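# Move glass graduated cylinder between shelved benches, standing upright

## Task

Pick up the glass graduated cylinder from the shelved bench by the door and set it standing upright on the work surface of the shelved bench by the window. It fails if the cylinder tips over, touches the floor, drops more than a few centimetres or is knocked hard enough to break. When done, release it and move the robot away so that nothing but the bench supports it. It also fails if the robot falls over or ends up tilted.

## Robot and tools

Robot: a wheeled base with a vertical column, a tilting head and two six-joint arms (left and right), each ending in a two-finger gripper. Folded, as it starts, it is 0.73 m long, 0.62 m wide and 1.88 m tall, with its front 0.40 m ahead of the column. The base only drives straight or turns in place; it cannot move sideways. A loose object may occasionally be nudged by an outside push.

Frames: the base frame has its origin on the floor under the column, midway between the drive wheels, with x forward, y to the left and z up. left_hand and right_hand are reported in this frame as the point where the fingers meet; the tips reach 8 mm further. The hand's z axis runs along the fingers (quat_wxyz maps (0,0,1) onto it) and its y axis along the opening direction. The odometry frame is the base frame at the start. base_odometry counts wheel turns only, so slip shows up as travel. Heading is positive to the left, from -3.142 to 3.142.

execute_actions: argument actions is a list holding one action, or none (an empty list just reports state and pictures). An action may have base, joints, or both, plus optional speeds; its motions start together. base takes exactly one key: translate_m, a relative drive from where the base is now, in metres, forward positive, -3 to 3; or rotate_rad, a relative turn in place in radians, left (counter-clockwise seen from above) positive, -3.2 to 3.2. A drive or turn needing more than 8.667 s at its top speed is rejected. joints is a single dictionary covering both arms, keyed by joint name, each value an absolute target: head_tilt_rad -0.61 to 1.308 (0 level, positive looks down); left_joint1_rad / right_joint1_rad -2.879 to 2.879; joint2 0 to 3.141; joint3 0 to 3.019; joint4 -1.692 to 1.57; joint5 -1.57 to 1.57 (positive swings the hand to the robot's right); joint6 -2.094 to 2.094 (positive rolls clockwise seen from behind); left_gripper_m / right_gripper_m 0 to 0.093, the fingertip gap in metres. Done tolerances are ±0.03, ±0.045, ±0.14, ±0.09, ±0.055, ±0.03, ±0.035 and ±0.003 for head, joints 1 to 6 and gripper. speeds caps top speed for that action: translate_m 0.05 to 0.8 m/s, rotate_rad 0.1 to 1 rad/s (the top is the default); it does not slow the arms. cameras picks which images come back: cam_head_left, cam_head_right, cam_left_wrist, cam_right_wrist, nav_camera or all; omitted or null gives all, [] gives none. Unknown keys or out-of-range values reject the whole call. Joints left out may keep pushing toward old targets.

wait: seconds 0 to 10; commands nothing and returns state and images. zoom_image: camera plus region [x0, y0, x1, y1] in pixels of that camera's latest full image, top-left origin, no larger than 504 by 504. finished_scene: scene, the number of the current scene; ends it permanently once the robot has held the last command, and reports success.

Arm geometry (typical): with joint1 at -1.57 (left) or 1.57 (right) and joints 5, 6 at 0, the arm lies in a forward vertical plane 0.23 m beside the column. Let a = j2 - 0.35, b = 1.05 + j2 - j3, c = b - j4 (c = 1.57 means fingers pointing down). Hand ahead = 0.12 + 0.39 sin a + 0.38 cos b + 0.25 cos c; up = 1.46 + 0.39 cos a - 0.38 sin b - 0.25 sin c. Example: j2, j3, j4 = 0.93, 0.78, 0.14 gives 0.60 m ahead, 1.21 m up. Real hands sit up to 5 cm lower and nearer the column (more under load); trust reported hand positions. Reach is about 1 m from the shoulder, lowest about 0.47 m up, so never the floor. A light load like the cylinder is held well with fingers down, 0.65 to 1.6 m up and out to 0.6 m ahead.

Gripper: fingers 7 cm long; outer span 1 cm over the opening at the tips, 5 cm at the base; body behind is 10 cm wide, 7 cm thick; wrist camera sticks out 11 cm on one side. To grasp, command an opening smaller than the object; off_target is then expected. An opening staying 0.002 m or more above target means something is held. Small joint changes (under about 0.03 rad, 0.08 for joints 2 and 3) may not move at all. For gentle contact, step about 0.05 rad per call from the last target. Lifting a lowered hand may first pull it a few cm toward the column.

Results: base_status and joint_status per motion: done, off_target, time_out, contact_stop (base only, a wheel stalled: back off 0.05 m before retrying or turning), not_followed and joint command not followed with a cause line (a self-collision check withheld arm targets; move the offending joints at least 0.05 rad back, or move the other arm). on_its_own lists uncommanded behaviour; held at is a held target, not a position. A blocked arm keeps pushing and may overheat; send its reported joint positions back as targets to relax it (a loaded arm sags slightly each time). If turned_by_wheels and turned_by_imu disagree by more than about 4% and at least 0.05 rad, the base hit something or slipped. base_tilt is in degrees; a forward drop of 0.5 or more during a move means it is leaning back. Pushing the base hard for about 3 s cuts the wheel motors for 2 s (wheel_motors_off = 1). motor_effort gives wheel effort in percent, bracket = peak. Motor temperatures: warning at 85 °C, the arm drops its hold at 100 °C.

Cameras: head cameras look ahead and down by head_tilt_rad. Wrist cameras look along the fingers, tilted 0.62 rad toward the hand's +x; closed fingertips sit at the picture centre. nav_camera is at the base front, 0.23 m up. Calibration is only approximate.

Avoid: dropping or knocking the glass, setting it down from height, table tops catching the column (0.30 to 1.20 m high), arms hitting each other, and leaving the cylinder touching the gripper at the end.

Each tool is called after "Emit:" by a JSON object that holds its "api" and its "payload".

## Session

Emit:
{"api": "execute_actions", "payload": {"actions": [{"joints":{"head_tilt_rad":0.25}}]}}

Scene clock: 0.90 s.
Joint torques (N m, as the arm reports them, + toward a larger angle): left_arm=[-1.73 -9.32 -1.   -1.9  -0.17  0.17] | right_arm=[-0.12 -7.09  0.04 -0.95 -0.15  0.  ]
Motor temperatures (°C, as the motors report them): left_arm=[22 24 22 24 25 21] | right_arm=[24 25 24 24 25 23]
base_odometry: x=+0.000 y=+0.000 heading=+0.000 (m, m, rad; odometry frame)
turned_by_wheels: +0.000 (rad since the last result)
turned_by_imu: +0.000 (rad since the last result)
base_tilt: forward=+0.3 right=-0.9 (deg)
base_status: not commanded
joint_positions: head_tilt_rad=+0.270 left_joint1_rad=-1.546 left_joint2_rad=+0.874 left_joint3_rad=+0.445 left_joint4_rad=-0.933 left_joint5_rad=-0.024 left_joint6_rad=-0.040 left_gripper_m=+0.094 right_joint1_rad=+1.592 right_joint2_rad=+0.856 right_joint3_rad=+0.404 right_joint4_rad=-0.950 right_joint5_rad=+0.034 right_joint6_rad=-0.056 right_gripper_m=+0.095
joint_status: all done
wheel_motors_off: 0
motor_effort: left_wheel=+3(3) right_wheel=+5(5) (%)
left_hand: x=+0.1708 y=+0.2343 z=+1.2443 quat_wxyz=(+0.407, +0.023, -0.913, -0.026) (m; base frame)
right_hand: x=+0.1501 y=-0.2269 z=+1.2542 quat_wxyz=(+0.425, +0.041, -0.904, -0.003) (m; base frame)
pictures: cam_head_left, cam_head_right, cam_left_wrist, cam_right_wrist, nav_camera
camera_calibration (this result's frames):
cam_head_left: T_world_to_cam=[[0.0892148, -0.995686, -0.0254949, 0.0869431], [-0.316096, -0.00403036, -0.948719, 1.48282], [0.944523, 0.0926985, -0.315092, 0.36085], [0, 0, 0, 1]] pos_world=[0.120124, 0.059094, 1.52269]
cam_head_right: T_world_to_cam=[[0.0669149, -0.997671, -0.0132654, -0.0367564], [-0.320651, -0.00891267, -0.947156, 1.47822], [0.944831, 0.0676324, -0.3205, 0.362736], [0, 0, 0, 1]] pos_world=[0.133727, -0.0480286, 1.51587]
cam_left_wrist: T_world_to_cam=[[0.0256969, -0.997263, -0.0693322, 0.310569], [-0.124912, -0.0720147, 0.989551, -1.18534], [-0.991835, -0.016768, -0.126421, 0.455645], [0, 0, 0, 1]] pos_world=[0.295881, 0.231997, 1.25209]
cam_right_wrist: T_world_to_cam=[[0.0839932, -0.995054, -0.0530388, -0.173406], [-0.0752996, -0.0594128, 0.995389, -1.24538], [-0.993617, -0.0796122, -0.0799174, 0.355589], [0, 0, 0, 1]] pos_world=[0.274108, -0.21823, 1.25886]
Images, in order (width x height): cam_head_left 504x504, cam_head_right 504x504, cam_left_wrist 616x616, cam_right_wrist 616x616, nav_camera 504x504.

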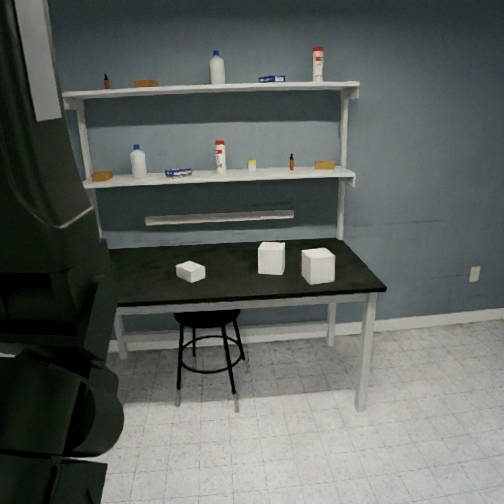

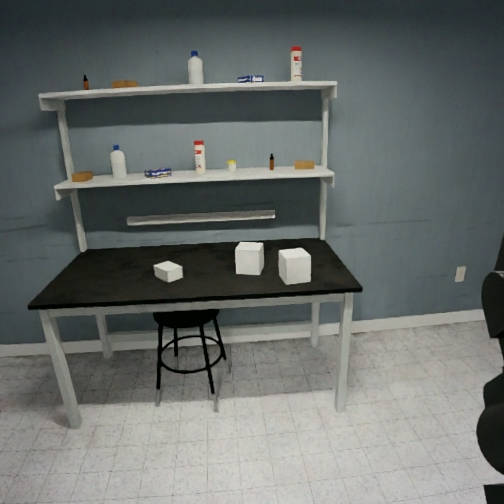

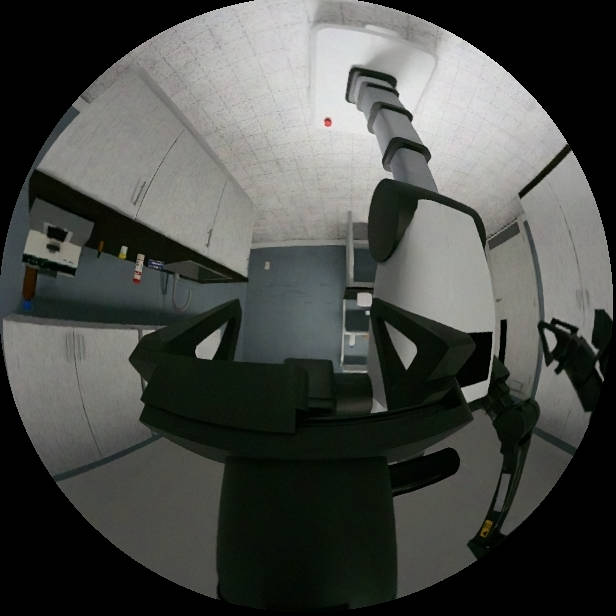

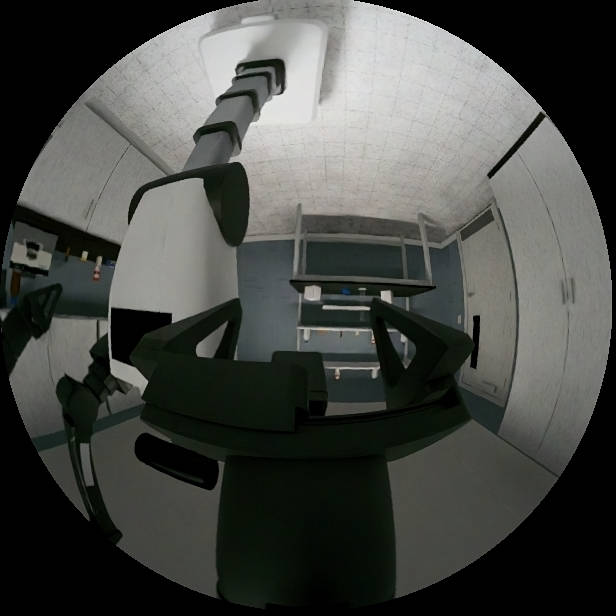

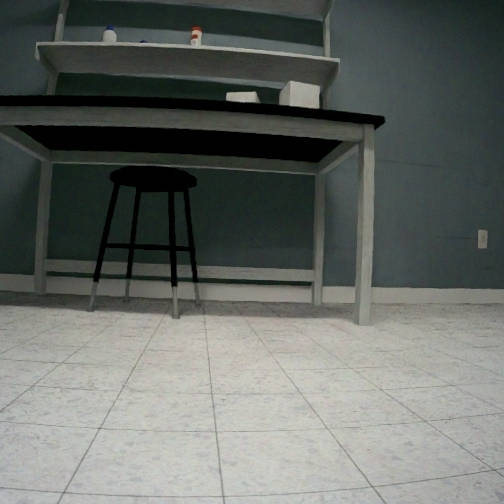

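Source bench is behind, slightly right.

Emit:
{"api": "execute_actions", "payload": {"actions": [{"base":{"rotate_rad":-3.0}}], "cameras": ["cam_head_left","cam_head_right"]}}

Scene clock: 5.43 s.
Joint torques (N m, as the arm reports them, + toward a larger angle): left_arm=[-1.31 -8.93 -0.91 -1.5  -0.15  0.16] | right_arm=[-0.12 -7.06  0.07 -0.95 -0.15  0.  ]
Motor temperatures (°C, as the motors report them): left_arm=[22 24 22 24 25 21] | right_arm=[24 25 24 24 25 23]
base_odometry: x=+0.000 y=+0.000 heading=-3.000 (m, m, rad; odometry frame)
turned_by_wheels: -3.000 (rad since the last result)
turned_by_imu: -2.996 (rad since the last result)
base_tilt: forward=+0.3 right=-0.9 (deg)
base_status: done
joint_positions: head_tilt_rad=+0.269 left_joint1_rad=-1.546 left_joint2_rad=+0.874 left_joint3_rad=+0.445 left_joint4_rad=-0.933 left_joint5_rad=-0.024 left_joint6_rad=-0.040 left_gripper_m=+0.094 right_joint1_rad=+1.592 right_joint2_rad=+0.856 right_joint3_rad=+0.404 right_joint4_rad=-0.950 right_joint5_rad=+0.034 right_joint6_rad=-0.056 right_gripper_m=+0.095
joint_status: not commanded
wheel_motors_off: 0
motor_effort: left_wheel=+2(53) right_wheel=-1(29) (%)
left_hand: x=+0.1708 y=+0.2343 z=+1.2443 quat_wxyz=(+0.407, +0.023, -0.913, -0.026) (m; base frame)
right_hand: x=+0.1501 y=-0.2269 z=+1.2542 quat_wxyz=(+0.425, +0.041, -0.904, -0.003) (m; base frame)
pictures: cam_head_left, cam_head_right
camera_calibration (this result's frames):
cam_head_left: T_world_to_cam=[[0.0892185, -0.995686, -0.0254817, 0.0869226], [-0.315956, -0.00403036, -0.948765, 1.48288], [0.94457, 0.0926985, -0.314952, 0.360633], [0, 0, 0, 1]] pos_world=[0.120127, 0.059094, 1.5227]
cam_head_right: T_world_to_cam=[[0.0669168, -0.997671, -0.0132555, -0.0367718], [-0.320511, -0.00891267, -0.947203, 1.47829], [0.944878, 0.0676324, -0.320361, 0.362519], [0, 0, 0, 1]] pos_world=[0.133731, -0.0480286, 1.51589]
Images, in order (width x height): cam_head_left 504x504, cam_head_right 504x504.

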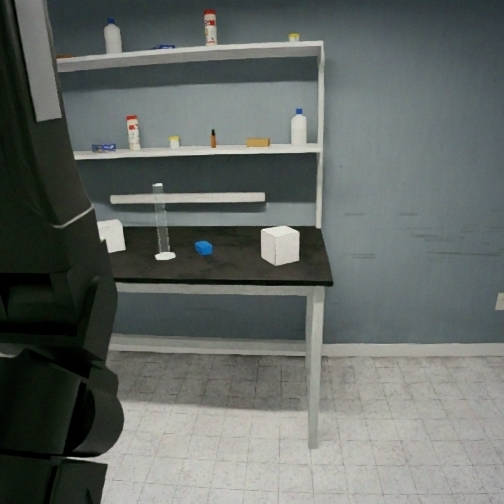

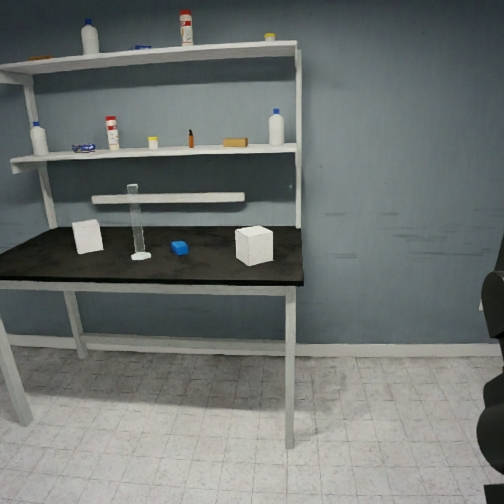

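Emit:
{"api": "execute_actions", "payload": {"actions": [{"base":{"rotate_rad":0.225},"joints":{"head_tilt_rad":0.6,"left_joint1_rad":-1.57,"left_joint2_rad":1.95,"left_joint3_rad":1.6,"left_joint4_rad":1.46,"left_joint5_rad":0,"left_joint6_rad":0}}], "cameras": []}}

Emit:
{"api": "execute_actions", "payload": {"actions": [{"base":{"translate_m":0.95}}], "cameras": ["cam_head_left","cam_left_wrist"]}}

Scene clock: 8.20 s.
Joint torques (N m, as the arm reports them, + toward a larger angle): left_arm=[ -2.11 -19.63   3.39   1.86  -0.07   0.29] | right_arm=[-0.18 -7.04  0.05 -0.95 -0.14  0.  ]
Motor temperatures (°C, as the motors report them): left_arm=[22 24 22 24 25 21] | right_arm=[24 25 24 24 25 23]
base_odometry: x=+0.000 y=+0.000 heading=-2.775 (m, m, rad; odometry frame)
turned_by_wheels: +0.224 (rad since the last result)
turned_by_imu: +0.226 (rad since the last result)
base_tilt: forward=+0.3 right=-0.9 (deg)
base_status: done
joint_positions: head_tilt_rad=+0.603 left_joint1_rad=-1.559 left_joint2_rad=+1.953 left_joint3_rad=+1.589 left_joint4_rad=+1.439 left_joint5_rad=-0.001 left_joint6_rad=-0.013 left_gripper_m=+0.094 right_joint1_rad=+1.592 right_joint2_rad=+0.856 right_joint3_rad=+0.404 right_joint4_rad=-0.950 right_joint5_rad=+0.034 right_joint6_rad=-0.056 right_gripper_m=+0.095
joint_status: all done
wheel_motors_off: 0
motor_effort: left_wheel=-4(25) right_wheel=+3(19) (%)
left_hand: x=+0.8150 y=+0.2333 z=+1.0721 quat_wxyz=(-0.717, +0.003, -0.697, -0.002) (m; base frame)
right_hand: x=+0.1501 y=-0.2269 z=+1.2542 quat_wxyz=(+0.425, +0.041, -0.904, -0.003) (m; base frame)
pictures: none
No camera images: the call's "cameras" was empty. Leave "cameras" out to get every camera's image.

Scene clock: 11.37 s.
Joint torques (N m, as the arm reports them, + toward a larger angle): left_arm=[ -2.22 -21.19   3.33   1.93  -0.09   0.23] | right_arm=[-0.17 -6.99 -0.09 -0.95 -0.15  0.  ]
Motor temperatures (°C, as the motors report them): left_arm=[22 24 22 24 25 21] | right_arm=[24 25 24 24 25 23]
base_odometry: x=-0.887 y=-0.340 heading=-2.776 (m, m, rad; odometry frame)
turned_by_wheels: -0.001 (rad since the last result)
turned_by_imu: +0.003 (rad since the last result)
base_tilt: forward=+0.3 right=-0.9 (deg)
base_status: done
joint_positions: head_tilt_rad=+0.604 left_joint1_rad=-1.559 left_joint2_rad=+1.952 left_joint3_rad=+1.592 left_joint4_rad=+1.439 left_joint5_rad=-0.001 left_joint6_rad=-0.013 left_gripper_m=+0.094 right_joint1_rad=+1.592 right_joint2_rad=+0.855 right_joint3_rad=+0.406 right_joint4_rad=-0.950 right_joint5_rad=+0.034 right_joint6_rad=-0.056 right_gripper_m=+0.095
joint_status: not commanded
wheel_motors_off: 0
motor_effort: left_wheel=-2(59) right_wheel=+1(58) (%)
left_hand: x=+0.8162 y=+0.2333 z=+1.0731 quat_wxyz=(-0.718, +0.003, -0.696, -0.002) (m; base frame)
right_hand: x=+0.1514 y=-0.2268 z=+1.2538 quat_wxyz=(+0.424, +0.041, -0.905, -0.003) (m; base frame)
pictures: cam_head_left, cam_left_wrist
camera_calibration (this result's frames):
cam_head_left: T_world_to_cam=[[0.075902, -0.995686, -0.053368, 0.130533], [-0.610009, -0.00403036, -0.792384, 1.25676], [0.788751, 0.0926985, -0.607684, 0.81923], [0, 0, 0, 1]] pos_world=[0.110557, 0.059094, 1.50063]
cam_left_wrist: T_world_to_cam=[[0.00519075, -0.999965, 0.00662595, 0.216933], [-0.544203, -0.00838371, -0.838912, 1.35415], [0.838937, 0.000748717, -0.544227, 0.0241493], [0, 0, 0, 1]] pos_world=[0.715549, 0.22826, 1.14772]
Images, in order (width x height): cam_head_left 504x504, cam_left_wrist 616x616.

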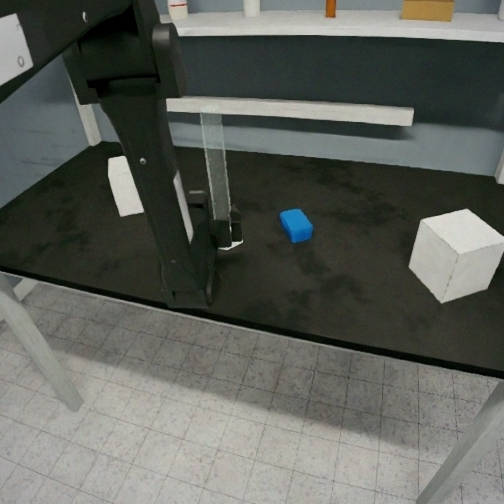

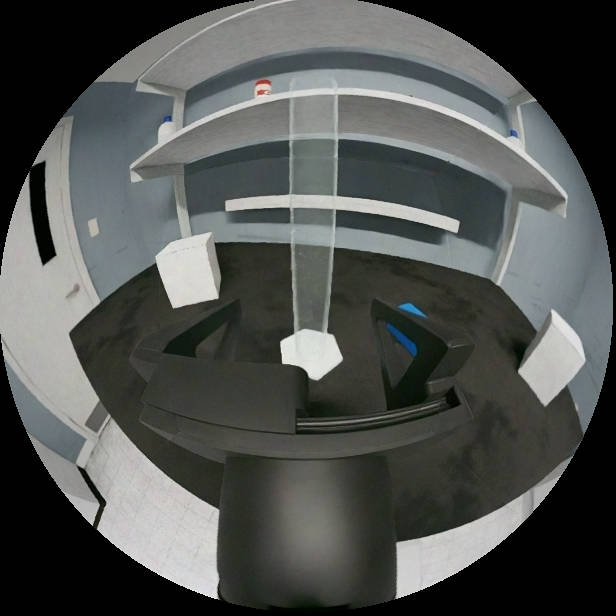

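Emit:
{"api": "execute_actions", "payload": {"actions": [{"base":{"translate_m":0.1},"speeds":{"translate_m":0.15}}], "cameras": []}}

Emit:
{"api": "execute_actions", "payload": {"actions": [{"joints":{"left_gripper_m":0}}], "cameras": ["cam_left_wrist"]}}

Scene clock: 13.20 s.
Joint torques (N m, as the arm reports them, + toward a larger angle): left_arm=[ -2.26 -20.66   3.42   1.92  -0.11   0.21] | right_arm=[-0.14 -7.03 -0.06 -0.97 -0.15  0.01]
Motor temperatures (°C, as the motors report them): left_arm=[22 25 22 24 25 21] | right_arm=[24 25 24 24 25 23]
base_odometry: x=-0.981 y=-0.376 heading=-2.776 (m, m, rad; odometry frame)
turned_by_wheels: -0.001 (rad since the last result)
turned_by_imu: +0.000 (rad since the last result)
base_tilt: forward=+0.3 right=-0.9 (deg)
base_status: done
joint_positions: head_tilt_rad=+0.604 left_joint1_rad=-1.559 left_joint2_rad=+1.952 left_joint3_rad=+1.592 left_joint4_rad=+1.439 left_joint5_rad=-0.001 left_joint6_rad=-0.013 left_gripper_m=+0.094 right_joint1_rad=+1.592 right_joint2_rad=+0.855 right_joint3_rad=+0.405 right_joint4_rad=-0.950 right_joint5_rad=+0.034 right_joint6_rad=-0.056 right_gripper_m=+0.095
joint_status: not commanded
wheel_motors_off: 0
motor_effort: left_wheel=+0(40) right_wheel=+1(29) (%)
left_hand: x=+0.8162 y=+0.2333 z=+1.0731 quat_wxyz=(-0.718, +0.003, -0.696, -0.002) (m; base frame)
right_hand: x=+0.1508 y=-0.2268 z=+1.2540 quat_wxyz=(+0.424, +0.041, -0.905, -0.003) (m; base frame)
pictures: none
No camera images: the call's "cameras" was empty. Leave "cameras" out to get every camera's image.

Scene clock: 13.93 s.
Joint torques (N m, as the arm reports them, + toward a larger angle): left_arm=[ -2.94 -20.94   3.14   1.87  -0.08   0.16] | right_arm=[-0.11 -7.03 -0.03 -0.94 -0.15  0.  ]
Motor temperatures (°C, as the motors report them): left_arm=[22 25 22 24 25 21] | right_arm=[24 25 24 24 25 23]
base_odometry: x=-0.981 y=-0.376 heading=-2.776 (m, m, rad; odometry frame)
turned_by_wheels: +0.000 (rad since the last result)
turned_by_imu: +0.000 (rad since the last result)
base_tilt: forward=+0.3 right=-0.9 (deg)
base_status: not commanded
joint_positions: head_tilt_rad=+0.604 left_joint1_rad=-1.559 left_joint2_rad=+1.952 left_joint3_rad=+1.592 left_joint4_rad=+1.440 left_joint5_rad=-0.001 left_joint6_rad=-0.009 left_gripper_m=+0.041 right_joint1_rad=+1.592 right_joint2_rad=+0.855 right_joint3_rad=+0.405 right_joint4_rad=-0.950 right_joint5_rad=+0.034 right_joint6_rad=-0.056 right_gripper_m=+0.095
joint_status: left_gripper_m off_target (ended at +0.041, target +0.000)
wheel_motors_off: 0
motor_effort: left_wheel=-2(1) right_wheel=+2(2) (%)
left_hand: x=+0.8162 y=+0.2329 z=+1.0734 quat_wxyz=(-0.718, +0.002, -0.696, -0.003) (m; base frame)
right_hand: x=+0.1508 y=-0.2268 z=+1.2540 quat_wxyz=(+0.424, +0.041, -0.905, -0.003) (m; base frame)
pictures: cam_left_wrist
camera_calibration (this result's frames):
cam_left_wrist: T_world_to_cam=[[0.00432937, -0.999985, 0.00349916, 0.220594], [-0.543274, -0.0052898, -0.839538, 1.35357], [0.839544, 0.00173366, -0.543289, 0.022574], [0, 0, 0, 1]] pos_world=[0.715456, 0.227712, 1.14787]
Images, in order (width x height): cam_left_wrist 616x616.

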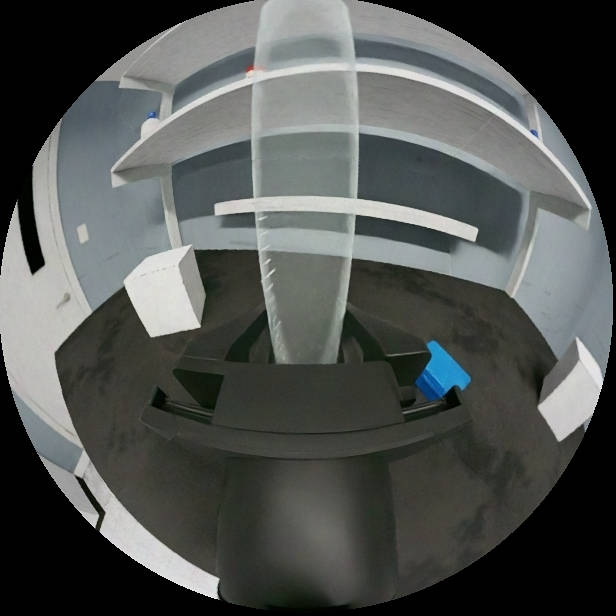

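Emit:
{"api": "execute_actions", "payload": {"actions": [{"joints":{"left_joint2_rad":1.78,"left_joint3_rad":1.43}}], "cameras": []}}

Emit:
{"api": "execute_actions", "payload": {"actions": [{"base":{"translate_m":-1.05}}], "cameras": []}}

Emit:
{"api": "execute_actions", "payload": {"actions": [{"base":{"rotate_rad":2.82},"speeds":{"rotate_rad":0.7}}], "cameras": []}}

Emit:
{"api": "execute_actions", "payload": {"actions": [{"base":{"translate_m":1.0}}], "cameras": ["cam_head_left","cam_left_wrist"]}}

Scene clock: 15.97 s.
Joint torques (N m, as the arm reports them, + toward a larger angle): left_arm=[ -2.78 -21.73   2.65   2.    -0.17   0.14] | right_arm=[-0.12 -7.08 -0.04 -0.93 -0.15  0.  ]
Motor temperatures (°C, as the motors report them): left_arm=[22 25 22 24 25 21] | right_arm=[24 25 24 24 25 23]
base_odometry: x=-0.981 y=-0.376 heading=-2.777 (m, m, rad; odometry frame)
turned_by_wheels: +0.000 (rad since the last result)
turned_by_imu: +0.000 (rad since the last result)
base_tilt: forward=+0.3 right=-0.9 (deg)
base_status: not commanded
joint_positions: head_tilt_rad=+0.604 left_joint1_rad=-1.559 left_joint2_rad=+1.805 left_joint3_rad=+1.425 left_joint4_rad=+1.440 left_joint5_rad=-0.001 left_joint6_rad=-0.009 left_gripper_m=+0.041 right_joint1_rad=+1.592 right_joint2_rad=+0.855 right_joint3_rad=+0.405 right_joint4_rad=-0.950 right_joint5_rad=+0.034 right_joint6_rad=-0.056 right_gripper_m=+0.095
joint_status: all done
wheel_motors_off: 0
motor_effort: left_wheel=-2(3) right_wheel=+2(2) (%)
left_hand: x=+0.8069 y=+0.2323 z=+1.1243 quat_wxyz=(-0.712, +0.002, -0.702, -0.003) (m; base frame)
right_hand: x=+0.1508 y=-0.2268 z=+1.2540 quat_wxyz=(+0.424, +0.041, -0.905, -0.003) (m; base frame)
pictures: none
No camera images: the call's "cameras" was empty. Leave "cameras" out to get every camera's image.

Scene clock: 19.27 s.
Joint torques (N m, as the arm reports them, + toward a larger angle): left_arm=[ -3.05 -22.36   2.84   1.93  -0.12   0.2 ] | right_arm=[-0.11 -6.98  0.27 -0.97 -0.15  0.  ]
Motor temperatures (°C, as the motors report them): left_arm=[22 25 22 24 25 21] | right_arm=[24 25 24 24 25 23]
base_odometry: x=+0.000 y=-0.001 heading=-2.777 (m, m, rad; odometry frame)
turned_by_wheels: -0.001 (rad since the last result)
turned_by_imu: -0.004 (rad since the last result)
base_tilt: forward=+0.3 right=-0.9 (deg)
base_status: done
joint_positions: head_tilt_rad=+0.604 left_joint1_rad=-1.559 left_joint2_rad=+1.805 left_joint3_rad=+1.423 left_joint4_rad=+1.440 left_joint5_rad=-0.001 left_joint6_rad=-0.009 left_gripper_m=+0.041 right_joint1_rad=+1.592 right_joint2_rad=+0.855 right_joint3_rad=+0.401 right_joint4_rad=-0.950 right_joint5_rad=+0.034 right_joint6_rad=-0.056 right_gripper_m=+0.095
joint_status: not commanded
wheel_motors_off: 0
motor_effort: left_wheel=-1(69) right_wheel=+1(42) (%)
left_hand: x=+0.8062 y=+0.2323 z=+1.1238 quat_wxyz=(-0.711, +0.002, -0.703, -0.003) (m; base frame)
right_hand: x=+0.1487 y=-0.2269 z=+1.2546 quat_wxyz=(+0.426, +0.041, -0.904, -0.003) (m; base frame)
pictures: none
No camera images: the call's "cameras" was empty. Leave "cameras" out to get every camera's image.

Scene clock: 24.37 s.
Joint torques (N m, as the arm reports them, + toward a larger angle): left_arm=[ -1.87 -21.93   2.93   1.72  -0.1    0.21] | right_arm=[-0.14 -7.01  0.29 -0.94 -0.15  0.01]
Motor temperatures (°C, as the motors report them): left_arm=[22 26 23 24 25 21] | right_arm=[24 25 24 24 25 23]
base_odometry: x=+0.000 y=-0.001 heading=+0.042 (m, m, rad; odometry frame)
turned_by_wheels: +2.819 (rad since the last result)
turned_by_imu: +2.819 (rad since the last result)
base_tilt: forward=+0.3 right=-0.9 (deg)
base_status: done
joint_positions: head_tilt_rad=+0.604 left_joint1_rad=-1.567 left_joint2_rad=+1.805 left_joint3_rad=+1.423 left_joint4_rad=+1.440 left_joint5_rad=+0.000 left_joint6_rad=-0.009 left_gripper_m=+0.041 right_joint1_rad=+1.592 right_joint2_rad=+0.855 right_joint3_rad=+0.401 right_joint4_rad=-0.950 right_joint5_rad=+0.034 right_joint6_rad=-0.056 right_gripper_m=+0.095
joint_status: not commanded
wheel_motors_off: 0
motor_effort: left_wheel=-3(50) right_wheel=+2(43) (%)
left_hand: x=+0.8062 y=+0.2268 z=+1.1237 quat_wxyz=(-0.711, +0.003, -0.703, +0.002) (m; base frame)
right_hand: x=+0.1487 y=-0.2269 z=+1.2546 quat_wxyz=(+0.426, +0.041, -0.904, -0.003) (m; base frame)
pictures: none
No camera images: the call's "cameras" was empty. Leave "cameras" out to get every camera's image.

Scene clock: 27.60 s.
Joint torques (N m, as the arm reports them, + toward a larger angle): left_arm=[ -2.59 -22.15   2.91   1.85  -0.1    0.24] | right_arm=[-0.18 -6.94 -0.09 -0.95 -0.14  0.  ]
Motor temperatures (°C, as the motors report them): left_arm=[22 26 23 24 25 21] | right_arm=[24 25 24 24 25 23]
base_odometry: x=+1.000 y=+0.041 heading=+0.042 (m, m, rad; odometry frame)
turned_by_wheels: +0.000 (rad since the last result)
turned_by_imu: +0.004 (rad since the last result)
base_tilt: forward=+0.3 right=-0.9 (deg)
base_status: done
joint_positions: head_tilt_rad=+0.604 left_joint1_rad=-1.567 left_joint2_rad=+1.804 left_joint3_rad=+1.424 left_joint4_rad=+1.440 left_joint5_rad=+0.000 left_joint6_rad=-0.009 left_gripper_m=+0.041 right_joint1_rad=+1.592 right_joint2_rad=+0.855 right_joint3_rad=+0.406 right_joint4_rad=-0.950 right_joint5_rad=+0.034 right_joint6_rad=-0.056 right_gripper_m=+0.095
joint_status: not commanded
wheel_motors_off: 0
motor_effort: left_wheel=+1(66) right_wheel=+0(46) (%)
left_hand: x=+0.8066 y=+0.2268 z=+1.1242 quat_wxyz=(-0.712, +0.003, -0.703, +0.002) (m; base frame)
right_hand: x=+0.1510 y=-0.2268 z=+1.2539 quat_wxyz=(+0.424, +0.041, -0.905, -0.003) (m; base frame)
pictures: cam_head_left, cam_left_wrist
camera_calibration (this result's frames):
cam_head_left: T_world_to_cam=[[0.0758817, -0.995686, -0.0533969, 0.130579], [-0.610311, -0.00403036, -0.792152, 1.25641], [0.788519, 0.0926985, -0.607984, 0.819704], [0, 0, 0, 1]] pos_world=[0.110542, 0.059094, 1.50061]
cam_left_wrist: T_world_to_cam=[[0.0000233432, -0.999942, 0.0107902, 0.209625], [-0.559853, -0.00895372, -0.828543, 1.39284], [0.828592, -0.00602157, -0.559821, 0.0873646], [0, 0, 0, 1]] pos_world=[0.707392, 0.22261, 1.20068]
Images, in order (width x height): cam_head_left 504x504, cam_left_wrist 616x616.

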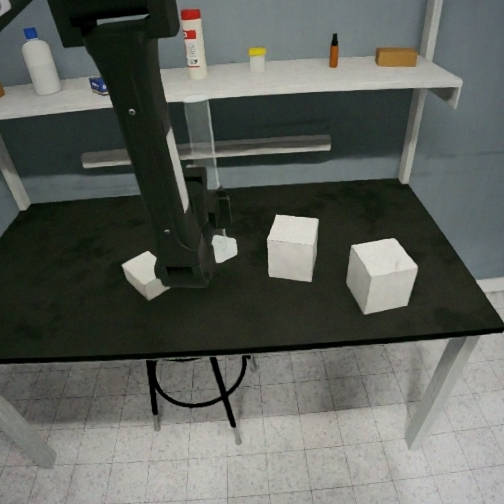

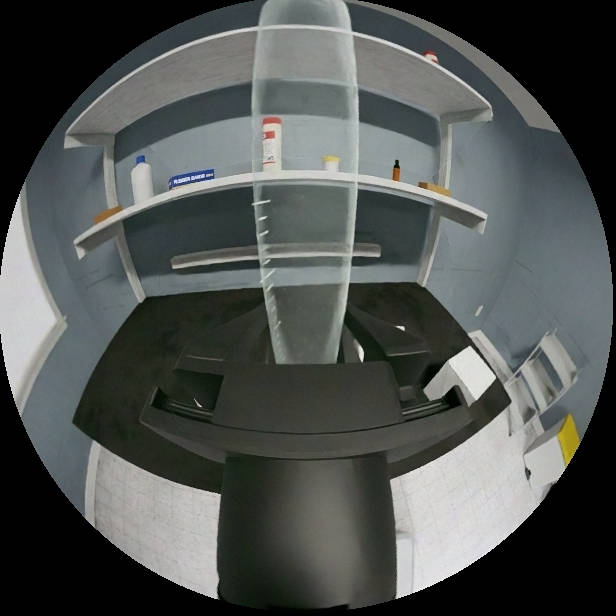

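Emit:
{"api": "execute_actions", "payload": {"actions": [{"joints":{"left_joint2_rad":2.1,"left_joint3_rad":1.75,"left_joint4_rad":1.46}}], "cameras": ["cam_head_left"]}}

Scene clock: 29.20 s.
Joint torques (N m, as the arm reports them, + toward a larger angle): left_arm=[ -2.06 -22.92   4.3    1.84  -0.14   0.22] | right_arm=[-0.16 -7.02 -0.08 -0.94 -0.15  0.  ]
Motor temperatures (°C, as the motors report them): left_arm=[22 26 23 24 25 21] | right_arm=[24 25 24 24 25 23]
base_odometry: x=+1.000 y=+0.041 heading=+0.042 (m, m, rad; odometry frame)
turned_by_wheels: +0.000 (rad since the last result)
turned_by_imu: +0.000 (rad since the last result)
base_tilt: forward=+0.3 right=-0.9 (deg)
base_status: not commanded
joint_positions: head_tilt_rad=+0.604 left_joint1_rad=-1.567 left_joint2_rad=+2.138 left_joint3_rad=+1.724 left_joint4_rad=+1.440 left_joint5_rad=+0.000 left_joint6_rad=-0.009 left_gripper_m=+0.041 right_joint1_rad=+1.592 right_joint2_rad=+0.855 right_joint3_rad=+0.406 right_joint4_rad=-0.950 right_joint5_rad=+0.034 right_joint6_rad=-0.056 right_gripper_m=+0.095
joint_status: all done
wheel_motors_off: 0
motor_effort: left_wheel=+0(1) right_wheel=+0(0) (%)
left_hand: x=+0.7869 y=+0.2271 z=+0.9867 quat_wxyz=(-0.700, +0.003, -0.714, +0.002) (m; base frame)
right_hand: x=+0.1510 y=-0.2268 z=+1.2539 quat_wxyz=(+0.424, +0.041, -0.905, -0.003) (m; base frame)
pictures: cam_head_left
camera_calibration (this result's frames):
cam_head_left: T_world_to_cam=[[0.0758817, -0.995686, -0.0533969, 0.130579], [-0.610311, -0.00403036, -0.792152, 1.25641], [0.788519, 0.0926985, -0.607984, 0.819704], [0, 0, 0, 1]] pos_world=[0.110542, 0.059094, 1.50061]
Images, in order (width x height): cam_head_left 504x504.

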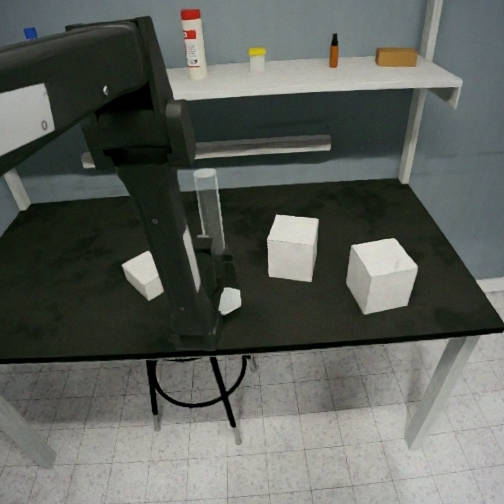

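Emit:
{"api": "execute_actions", "payload": {"actions": [{"joints":{"left_joint2_rad":2.18,"left_joint3_rad":1.83,"left_joint4_rad":1.49}}], "cameras": []}}

Emit:
{"api": "execute_actions", "payload": {"actions": [{"joints":{"left_joint2_rad":2.24,"left_joint3_rad":1.89,"left_joint4_rad":1.49}}], "cameras": ["cam_head_left"]}}

Scene clock: 30.40 s.
Joint torques (N m, as the arm reports them, + toward a larger angle): left_arm=[ -1.93 -18.74   4.38   2.43  -0.11   0.15] | right_arm=[-0.13 -6.98 -0.1  -0.95 -0.14  0.  ]
Motor temperatures (°C, as the motors report them): left_arm=[22 26 23 24 25 21] | right_arm=[24 25 24 24 25 23]
base_odometry: x=+1.000 y=+0.041 heading=+0.042 (m, m, rad; odometry frame)
turned_by_wheels: +0.000 (rad since the last result)
turned_by_imu: +0.000 (rad since the last result)
base_tilt: forward=+0.3 right=-0.9 (deg)
base_status: not commanded
joint_positions: head_tilt_rad=+0.604 left_joint1_rad=-1.567 left_joint2_rad=+2.169 left_joint3_rad=+1.808 left_joint4_rad=+1.455 left_joint5_rad=+0.000 left_joint6_rad=-0.009 left_gripper_m=+0.041 right_joint1_rad=+1.592 right_joint2_rad=+0.855 right_joint3_rad=+0.406 right_joint4_rad=-0.950 right_joint5_rad=+0.034 right_joint6_rad=-0.056 right_gripper_m=+0.095
joint_status: all done
wheel_motors_off: 0
motor_effort: left_wheel=+0(1) right_wheel=+0(1) (%)
left_hand: x=+0.8041 y=+0.2271 z=+0.9948 quat_wxyz=(-0.724, +0.003, -0.690, +0.002) (m; base frame)
right_hand: x=+0.1510 y=-0.2268 z=+1.2539 quat_wxyz=(+0.424, +0.041, -0.905, -0.003) (m; base frame)
pictures: none
No camera images: the call's "cameras" was empty. Leave "cameras" out to get every camera's image.

Scene clock: 31.17 s.
Joint torques (N m, as the arm reports them, + toward a larger angle): left_arm=[ -2.65 -19.99   4.44   2.48  -0.12   0.2 ] | right_arm=[-0.11 -7.02 -0.09 -0.94 -0.15  0.  ]
Motor temperatures (°C, as the motors report them): left_arm=[22 26 23 24 25 21] | right_arm=[24 25 24 24 25 23]
base_odometry: x=+1.000 y=+0.041 heading=+0.042 (m, m, rad; odometry frame)
turned_by_wheels: +0.000 (rad since the last result)
turned_by_imu: +0.000 (rad since the last result)
base_tilt: forward=+0.3 right=-0.9 (deg)
base_status: not commanded
joint_positions: head_tilt_rad=+0.604 left_joint1_rad=-1.567 left_joint2_rad=+2.243 left_joint3_rad=+1.867 left_joint4_rad=+1.456 left_joint5_rad=+0.000 left_joint6_rad=-0.009 left_gripper_m=+0.041 right_joint1_rad=+1.592 right_joint2_rad=+0.855 right_joint3_rad=+0.406 right_joint4_rad=-0.950 right_joint5_rad=+0.034 right_joint6_rad=-0.056 right_gripper_m=+0.095
joint_status: all done
wheel_motors_off: 0
motor_effort: left_wheel=+1(0) right_wheel=+0(0) (%)
left_hand: x=+0.7905 y=+0.2272 z=+0.9630 quat_wxyz=(-0.719, +0.003, -0.695, +0.002) (m; base frame)
right_hand: x=+0.1510 y=-0.2268 z=+1.2539 quat_wxyz=(+0.424, +0.041, -0.905, -0.003) (m; base frame)
pictures: cam_head_left
camera_calibration (this result's frames):
cam_head_left: T_world_to_cam=[[0.0758817, -0.995686, -0.0533969, 0.130579], [-0.610311, -0.00403036, -0.792152, 1.25641], [0.788519, 0.0926985, -0.607984, 0.819704], [0, 0, 0, 1]] pos_world=[0.110542, 0.059094, 1.50061]
Images, in order (width x height): cam_head_left 504x504.

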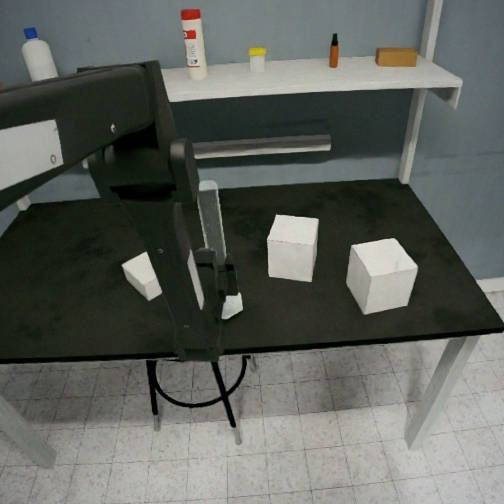

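No contact yet; continue.

Emit:
{"api": "execute_actions", "payload": {"actions": [{"joints":{"left_joint2_rad":2.31,"left_joint3_rad":1.96,"left_joint4_rad":1.49}}], "cameras": []}}

Emit:
{"api": "execute_actions", "payload": {"actions": [{"joints":{"left_joint2_rad":2.38,"left_joint3_rad":2.03,"left_joint4_rad":1.49}}], "cameras": ["cam_head_left"]}}

Scene clock: 32.30 s.
Joint torques (N m, as the arm reports them, + toward a larger angle): left_arm=[ -2.01 -19.7    4.48   2.31  -0.11   0.21] | right_arm=[-0.14 -6.99 -0.08 -0.96 -0.14  0.01]
Motor temperatures (°C, as the motors report them): left_arm=[22 26 23 24 25 21] | right_arm=[24 25 24 24 25 23]
base_odometry: x=+1.000 y=+0.041 heading=+0.042 (m, m, rad; odometry frame)
turned_by_wheels: +0.000 (rad since the last result)
turned_by_imu: +0.000 (rad since the last result)
base_tilt: forward=+0.3 right=-0.9 (deg)
base_status: not commanded
joint_positions: head_tilt_rad=+0.604 left_joint1_rad=-1.567 left_joint2_rad=+2.310 left_joint3_rad=+1.938 left_joint4_rad=+1.456 left_joint5_rad=+0.000 left_joint6_rad=-0.009 left_gripper_m=+0.041 right_joint1_rad=+1.592 right_joint2_rad=+0.855 right_joint3_rad=+0.406 right_joint4_rad=-0.950 right_joint5_rad=+0.034 right_joint6_rad=-0.056 right_gripper_m=+0.095
joint_status: all done
wheel_motors_off: 0
motor_effort: left_wheel=-1(1) right_wheel=+0(0) (%)
left_hand: x=+0.7829 y=+0.2273 z=+0.9401 quat_wxyz=(-0.720, +0.003, -0.694, +0.002) (m; base frame)
right_hand: x=+0.1510 y=-0.2268 z=+1.2539 quat_wxyz=(+0.424, +0.041, -0.905, -0.003) (m; base frame)
pictures: none
No camera images: the call's "cameras" was empty. Leave "cameras" out to get every camera's image.

Scene clock: 33.03 s.
Joint torques (N m, as the arm reports them, + toward a larger angle): left_arm=[ -1.76 -18.38   4.09   2.12  -0.18   0.21] | right_arm=[-0.11 -6.92 -0.08 -0.96 -0.15  0.  ]
Motor temperatures (°C, as the motors report them): left_arm=[22 26 23 24 25 21] | right_arm=[24 25 24 24 25 23]
base_odometry: x=+1.000 y=+0.041 heading=+0.042 (m, m, rad; odometry frame)
turned_by_wheels: +0.000 (rad since the last result)
turned_by_imu: +0.000 (rad since the last result)
base_tilt: forward=+0.3 right=-0.9 (deg)
base_status: not commanded
joint_positions: head_tilt_rad=+0.604 left_joint1_rad=-1.567 left_joint2_rad=+2.374 left_joint3_rad=+2.007 left_joint4_rad=+1.463 left_joint5_rad=+0.000 left_joint6_rad=-0.007 left_gripper_m=+0.041 right_joint1_rad=+1.592 right_joint2_rad=+0.855 right_joint3_rad=+0.406 right_joint4_rad=-0.950 right_joint5_rad=+0.034 right_joint6_rad=-0.056 right_gripper_m=+0.095
joint_status: all done
wheel_motors_off: 0
motor_effort: left_wheel=+0(1) right_wheel=+0(0) (%)
left_hand: x=+0.7748 y=+0.2272 z=+0.9214 quat_wxyz=(-0.725, +0.002, -0.689, +0.001) (m; base frame)
right_hand: x=+0.1510 y=-0.2268 z=+1.2539 quat_wxyz=(+0.424, +0.041, -0.905, -0.003) (m; base frame)
pictures: cam_head_left
camera_calibration (this result's frames):
cam_head_left: T_world_to_cam=[[0.0758817, -0.995686, -0.0533969, 0.130579], [-0.610311, -0.00403036, -0.792152, 1.25641], [0.788519, 0.0926985, -0.607984, 0.819704], [0, 0, 0, 1]] pos_world=[0.110542, 0.059094, 1.50061]
Images, in order (width x height): cam_head_left 504x504.

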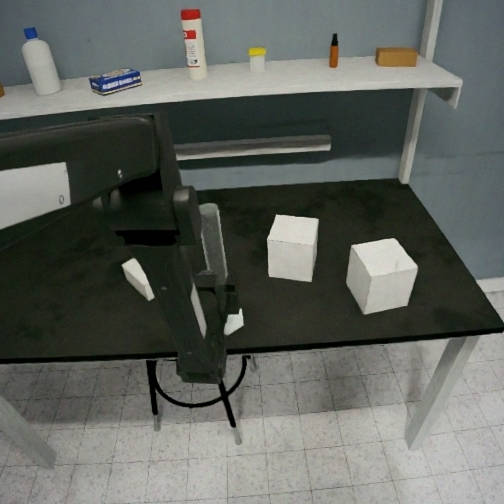

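Emit:
{"api": "execute_actions", "payload": {"actions": [{"joints":{"left_joint2_rad":2.28,"left_joint3_rad":1.93}}], "cameras": []}}

Emit:
{"api": "execute_actions", "payload": {"actions": [{"base":{"translate_m":0.1},"speeds":{"translate_m":0.15}}], "cameras": []}}

Emit:
{"api": "execute_actions", "payload": {"actions": [{"joints":{"left_joint2_rad":2.39,"left_joint3_rad":2.04}}], "cameras": ["cam_head_left"]}}

Scene clock: 34.43 s.
Joint torques (N m, as the arm reports them, + toward a larger angle): left_arm=[ -1.97 -21.2    2.38   2.11  -0.11   0.21] | right_arm=[-0.12 -7.06 -0.1  -0.95 -0.15  0.  ]
Motor temperatures (°C, as the motors report them): left_arm=[22 26 23 24 25 21] | right_arm=[24 25 24 24 25 23]
base_odometry: x=+1.000 y=+0.041 heading=+0.042 (m, m, rad; odometry frame)
turned_by_wheels: +0.000 (rad since the last result)
turned_by_imu: +0.000 (rad since the last result)
base_tilt: forward=+0.3 right=-0.9 (deg)
base_status: not commanded
joint_positions: head_tilt_rad=+0.604 left_joint1_rad=-1.567 left_joint2_rad=+2.320 left_joint3_rad=+1.928 left_joint4_rad=+1.463 left_joint5_rad=+0.000 left_joint6_rad=-0.007 left_gripper_m=+0.041 right_joint1_rad=+1.592 right_joint2_rad=+0.855 right_joint3_rad=+0.406 right_joint4_rad=-0.950 right_joint5_rad=+0.034 right_joint6_rad=-0.056 right_gripper_m=+0.095
joint_status: all done
wheel_motors_off: 0
motor_effort: left_wheel=+0(1) right_wheel=+0(0) (%)
left_hand: x=+0.7738 y=+0.2272 z=+0.9324 quat_wxyz=(-0.716, +0.002, -0.699, +0.001) (m; base frame)
right_hand: x=+0.1510 y=-0.2268 z=+1.2539 quat_wxyz=(+0.424, +0.041, -0.905, -0.003) (m; base frame)
pictures: none
No camera images: the call's "cameras" was empty. Leave "cameras" out to get every camera's image.

Scene clock: 35.80 s.
Joint torques (N m, as the arm reports them, + toward a larger angle): left_arm=[ -2.04 -22.64   2.59   2.18  -0.14   0.13] | right_arm=[-0.11 -6.96 -0.02 -0.96 -0.15  0.  ]
Motor temperatures (°C, as the motors report them): left_arm=[22 26 23 24 25 21] | right_arm=[24 25 24 24 25 23]
base_odometry: x=+1.100 y=+0.046 heading=+0.042 (m, m, rad; odometry frame)
turned_by_wheels: +0.000 (rad since the last result)
turned_by_imu: +0.001 (rad since the last result)
base_tilt: forward=+0.3 right=-0.9 (deg)
base_status: done
joint_positions: head_tilt_rad=+0.604 left_joint1_rad=-1.567 left_joint2_rad=+2.313 left_joint3_rad=+1.926 left_joint4_rad=+1.463 left_joint5_rad=+0.000 left_joint6_rad=-0.007 left_gripper_m=+0.041 right_joint1_rad=+1.592 right_joint2_rad=+0.855 right_joint3_rad=+0.405 right_joint4_rad=-0.950 right_joint5_rad=+0.034 right_joint6_rad=-0.056 right_gripper_m=+0.095
joint_status: not commanded
wheel_motors_off: 0
motor_effort: left_wheel=+0(41) right_wheel=+0(31) (%)
left_hand: x=+0.7768 y=+0.2272 z=+0.9364 quat_wxyz=(-0.717, +0.002, -0.697, +0.001) (m; base frame)
right_hand: x=+0.1508 y=-0.2268 z=+1.2540 quat_wxyz=(+0.424, +0.041, -0.905, -0.003) (m; base frame)
pictures: none
No camera images: the call's "cameras" was empty. Leave "cameras" out to get every camera's image.

Scene clock: 36.57 s.
Joint torques (N m, as the arm reports them, + toward a larger angle): left_arm=[ -1.99 -18.04   4.28   1.96  -0.16   0.15] | right_arm=[-0.14 -6.99 -0.05 -0.96 -0.15  0.  ]
Motor temperatures (°C, as the motors report them): left_arm=[22 26 23 24 25 21] | right_arm=[24 25 24 24 25 23]
base_odometry: x=+1.100 y=+0.046 heading=+0.042 (m, m, rad; odometry frame)
turned_by_wheels: +0.000 (rad since the last result)
turned_by_imu: +0.000 (rad since the last result)
base_tilt: forward=+0.3 right=-0.9 (deg)
base_status: not commanded
joint_positions: head_tilt_rad=+0.604 left_joint1_rad=-1.567 left_joint2_rad=+2.380 left_joint3_rad=+2.018 left_joint4_rad=+1.469 left_joint5_rad=+0.000 left_joint6_rad=-0.007 left_gripper_m=+0.041 right_joint1_rad=+1.592 right_joint2_rad=+0.855 right_joint3_rad=+0.405 right_joint4_rad=-0.950 right_joint5_rad=+0.034 right_joint6_rad=-0.056 right_gripper_m=+0.095
joint_status: all done
wheel_motors_off: 0
motor_effort: left_wheel=+0(1) right_wheel=+0(0) (%)
left_hand: x=+0.7748 y=+0.2272 z=+0.9216 quat_wxyz=(-0.728, +0.002, -0.686, +0.001) (m; base frame)
right_hand: x=+0.1508 y=-0.2268 z=+1.2540 quat_wxyz=(+0.424, +0.041, -0.905, -0.003) (m; base frame)
pictures: cam_head_left
camera_calibration (this result's frames):
cam_head_left: T_world_to_cam=[[0.0758817, -0.995686, -0.0533969, 0.130579], [-0.610311, -0.00403036, -0.792152, 1.25641], [0.788519, 0.0926985, -0.607984, 0.819705], [0, 0, 0, 1]] pos_world=[0.110542, 0.059094, 1.50061]
Images, in order (width x height): cam_head_left 504x504.

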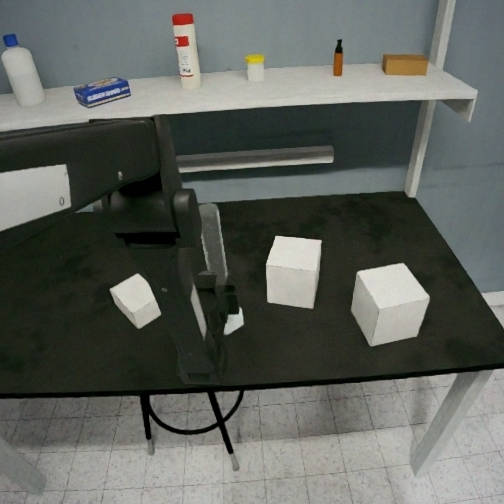

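Emit:
{"api": "execute_actions", "payload": {"actions": [{"joints":{"left_gripper_m":0.093}}], "cameras": []}}

Emit:
{"api": "execute_actions", "payload": {"actions": [{"base":{"translate_m":-0.4},"speeds":{"translate_m":0.3}}], "cameras": ["cam_head_right"]}}

Scene clock: 37.60 s.
Joint torques (N m, as the arm reports them, + toward a larger angle): left_arm=[ -1.98 -18.65   4.32   1.96  -0.15   0.16] | right_arm=[-0.11 -7.07 -0.05 -0.94 -0.15  0.  ]
Motor temperatures (°C, as the motors report them): left_arm=[22 26 23 24 25 21] | right_arm=[24 25 24 24 25 23]
base_odometry: x=+1.100 y=+0.046 heading=+0.042 (m, m, rad; odometry frame)
turned_by_wheels: +0.000 (rad since the last result)
turned_by_imu: +0.000 (rad since the last result)
base_tilt: forward=+0.3 right=-0.8 (deg)
base_status: not commanded
joint_positions: head_tilt_rad=+0.604 left_joint1_rad=-1.567 left_joint2_rad=+2.380 left_joint3_rad=+2.018 left_joint4_rad=+1.469 left_joint5_rad=+0.000 left_joint6_rad=-0.007 left_gripper_m=+0.093 right_joint1_rad=+1.592 right_joint2_rad=+0.855 right_joint3_rad=+0.405 right_joint4_rad=-0.950 right_joint5_rad=+0.034 right_joint6_rad=-0.056 right_gripper_m=+0.095
joint_status: all done
wheel_motors_off: 0
motor_effort: left_wheel=+0(1) right_wheel=+0(0) (%)
left_hand: x=+0.7748 y=+0.2272 z=+0.9216 quat_wxyz=(-0.728, +0.002, -0.686, +0.001) (m; base frame)
right_hand: x=+0.1508 y=-0.2268 z=+1.2540 quat_wxyz=(+0.424, +0.041, -0.905, -0.003) (m; base frame)
pictures: none
No camera images: the call's "cameras" was empty. Leave "cameras" out to get every camera's image.

Scene clock: 40.07 s.
Joint torques (N m, as the arm reports them, + toward a larger angle): left_arm=[ -2.72 -18.12   4.02   1.8   -0.15   0.17] | right_arm=[-0.13 -6.96  0.1  -0.94 -0.15  0.  ]
Motor temperatures (°C, as the motors report them): left_arm=[22 26 23 24 25 21] | right_arm=[24 25 24 24 25 23]
base_odometry: x=+0.700 y=+0.029 heading=+0.042 (m, m, rad; odometry frame)
turned_by_wheels: +0.000 (rad since the last result)
turned_by_imu: -0.002 (rad since the last result)
base_tilt: forward=+0.3 right=-0.8 (deg)
base_status: done
joint_positions: head_tilt_rad=+0.604 left_joint1_rad=-1.567 left_joint2_rad=+2.381 left_joint3_rad=+2.024 left_joint4_rad=+1.469 left_joint5_rad=+0.000 left_joint6_rad=-0.007 left_gripper_m=+0.093 right_joint1_rad=+1.592 right_joint2_rad=+0.855 right_joint3_rad=+0.403 right_joint4_rad=-0.950 right_joint5_rad=+0.034 right_joint6_rad=-0.056 right_gripper_m=+0.095
joint_status: not commanded
wheel_motors_off: 0
motor_effort: left_wheel=-2(40) right_wheel=+0(30) (%)
left_hand: x=+0.7767 y=+0.2272 z=+0.9231 quat_wxyz=(-0.730, +0.002, -0.684, +0.001) (m; base frame)
right_hand: x=+0.1496 y=-0.2269 z=+1.2544 quat_wxyz=(+0.425, +0.041, -0.904, -0.003) (m; base frame)
pictures: cam_head_right
camera_calibration (this result's frames):
cam_head_right: T_world_to_cam=[[0.0588392, -0.997671, -0.0345185, -0.00362292], [-0.6141, -0.00891267, -0.789178, 1.24961], [0.787032, 0.0676324, -0.613194, 0.821374], [0, 0, 0, 1]] pos_world=[0.121148, -0.0480286, 1.4897]
Images, in order (width x height): cam_head_right 504x504.

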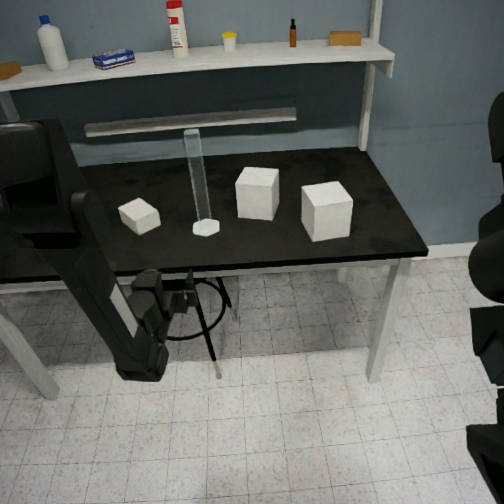

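Emit:
{"api": "finished_scene", "payload": {"scene": 2}}

The scene is finished: the task was done.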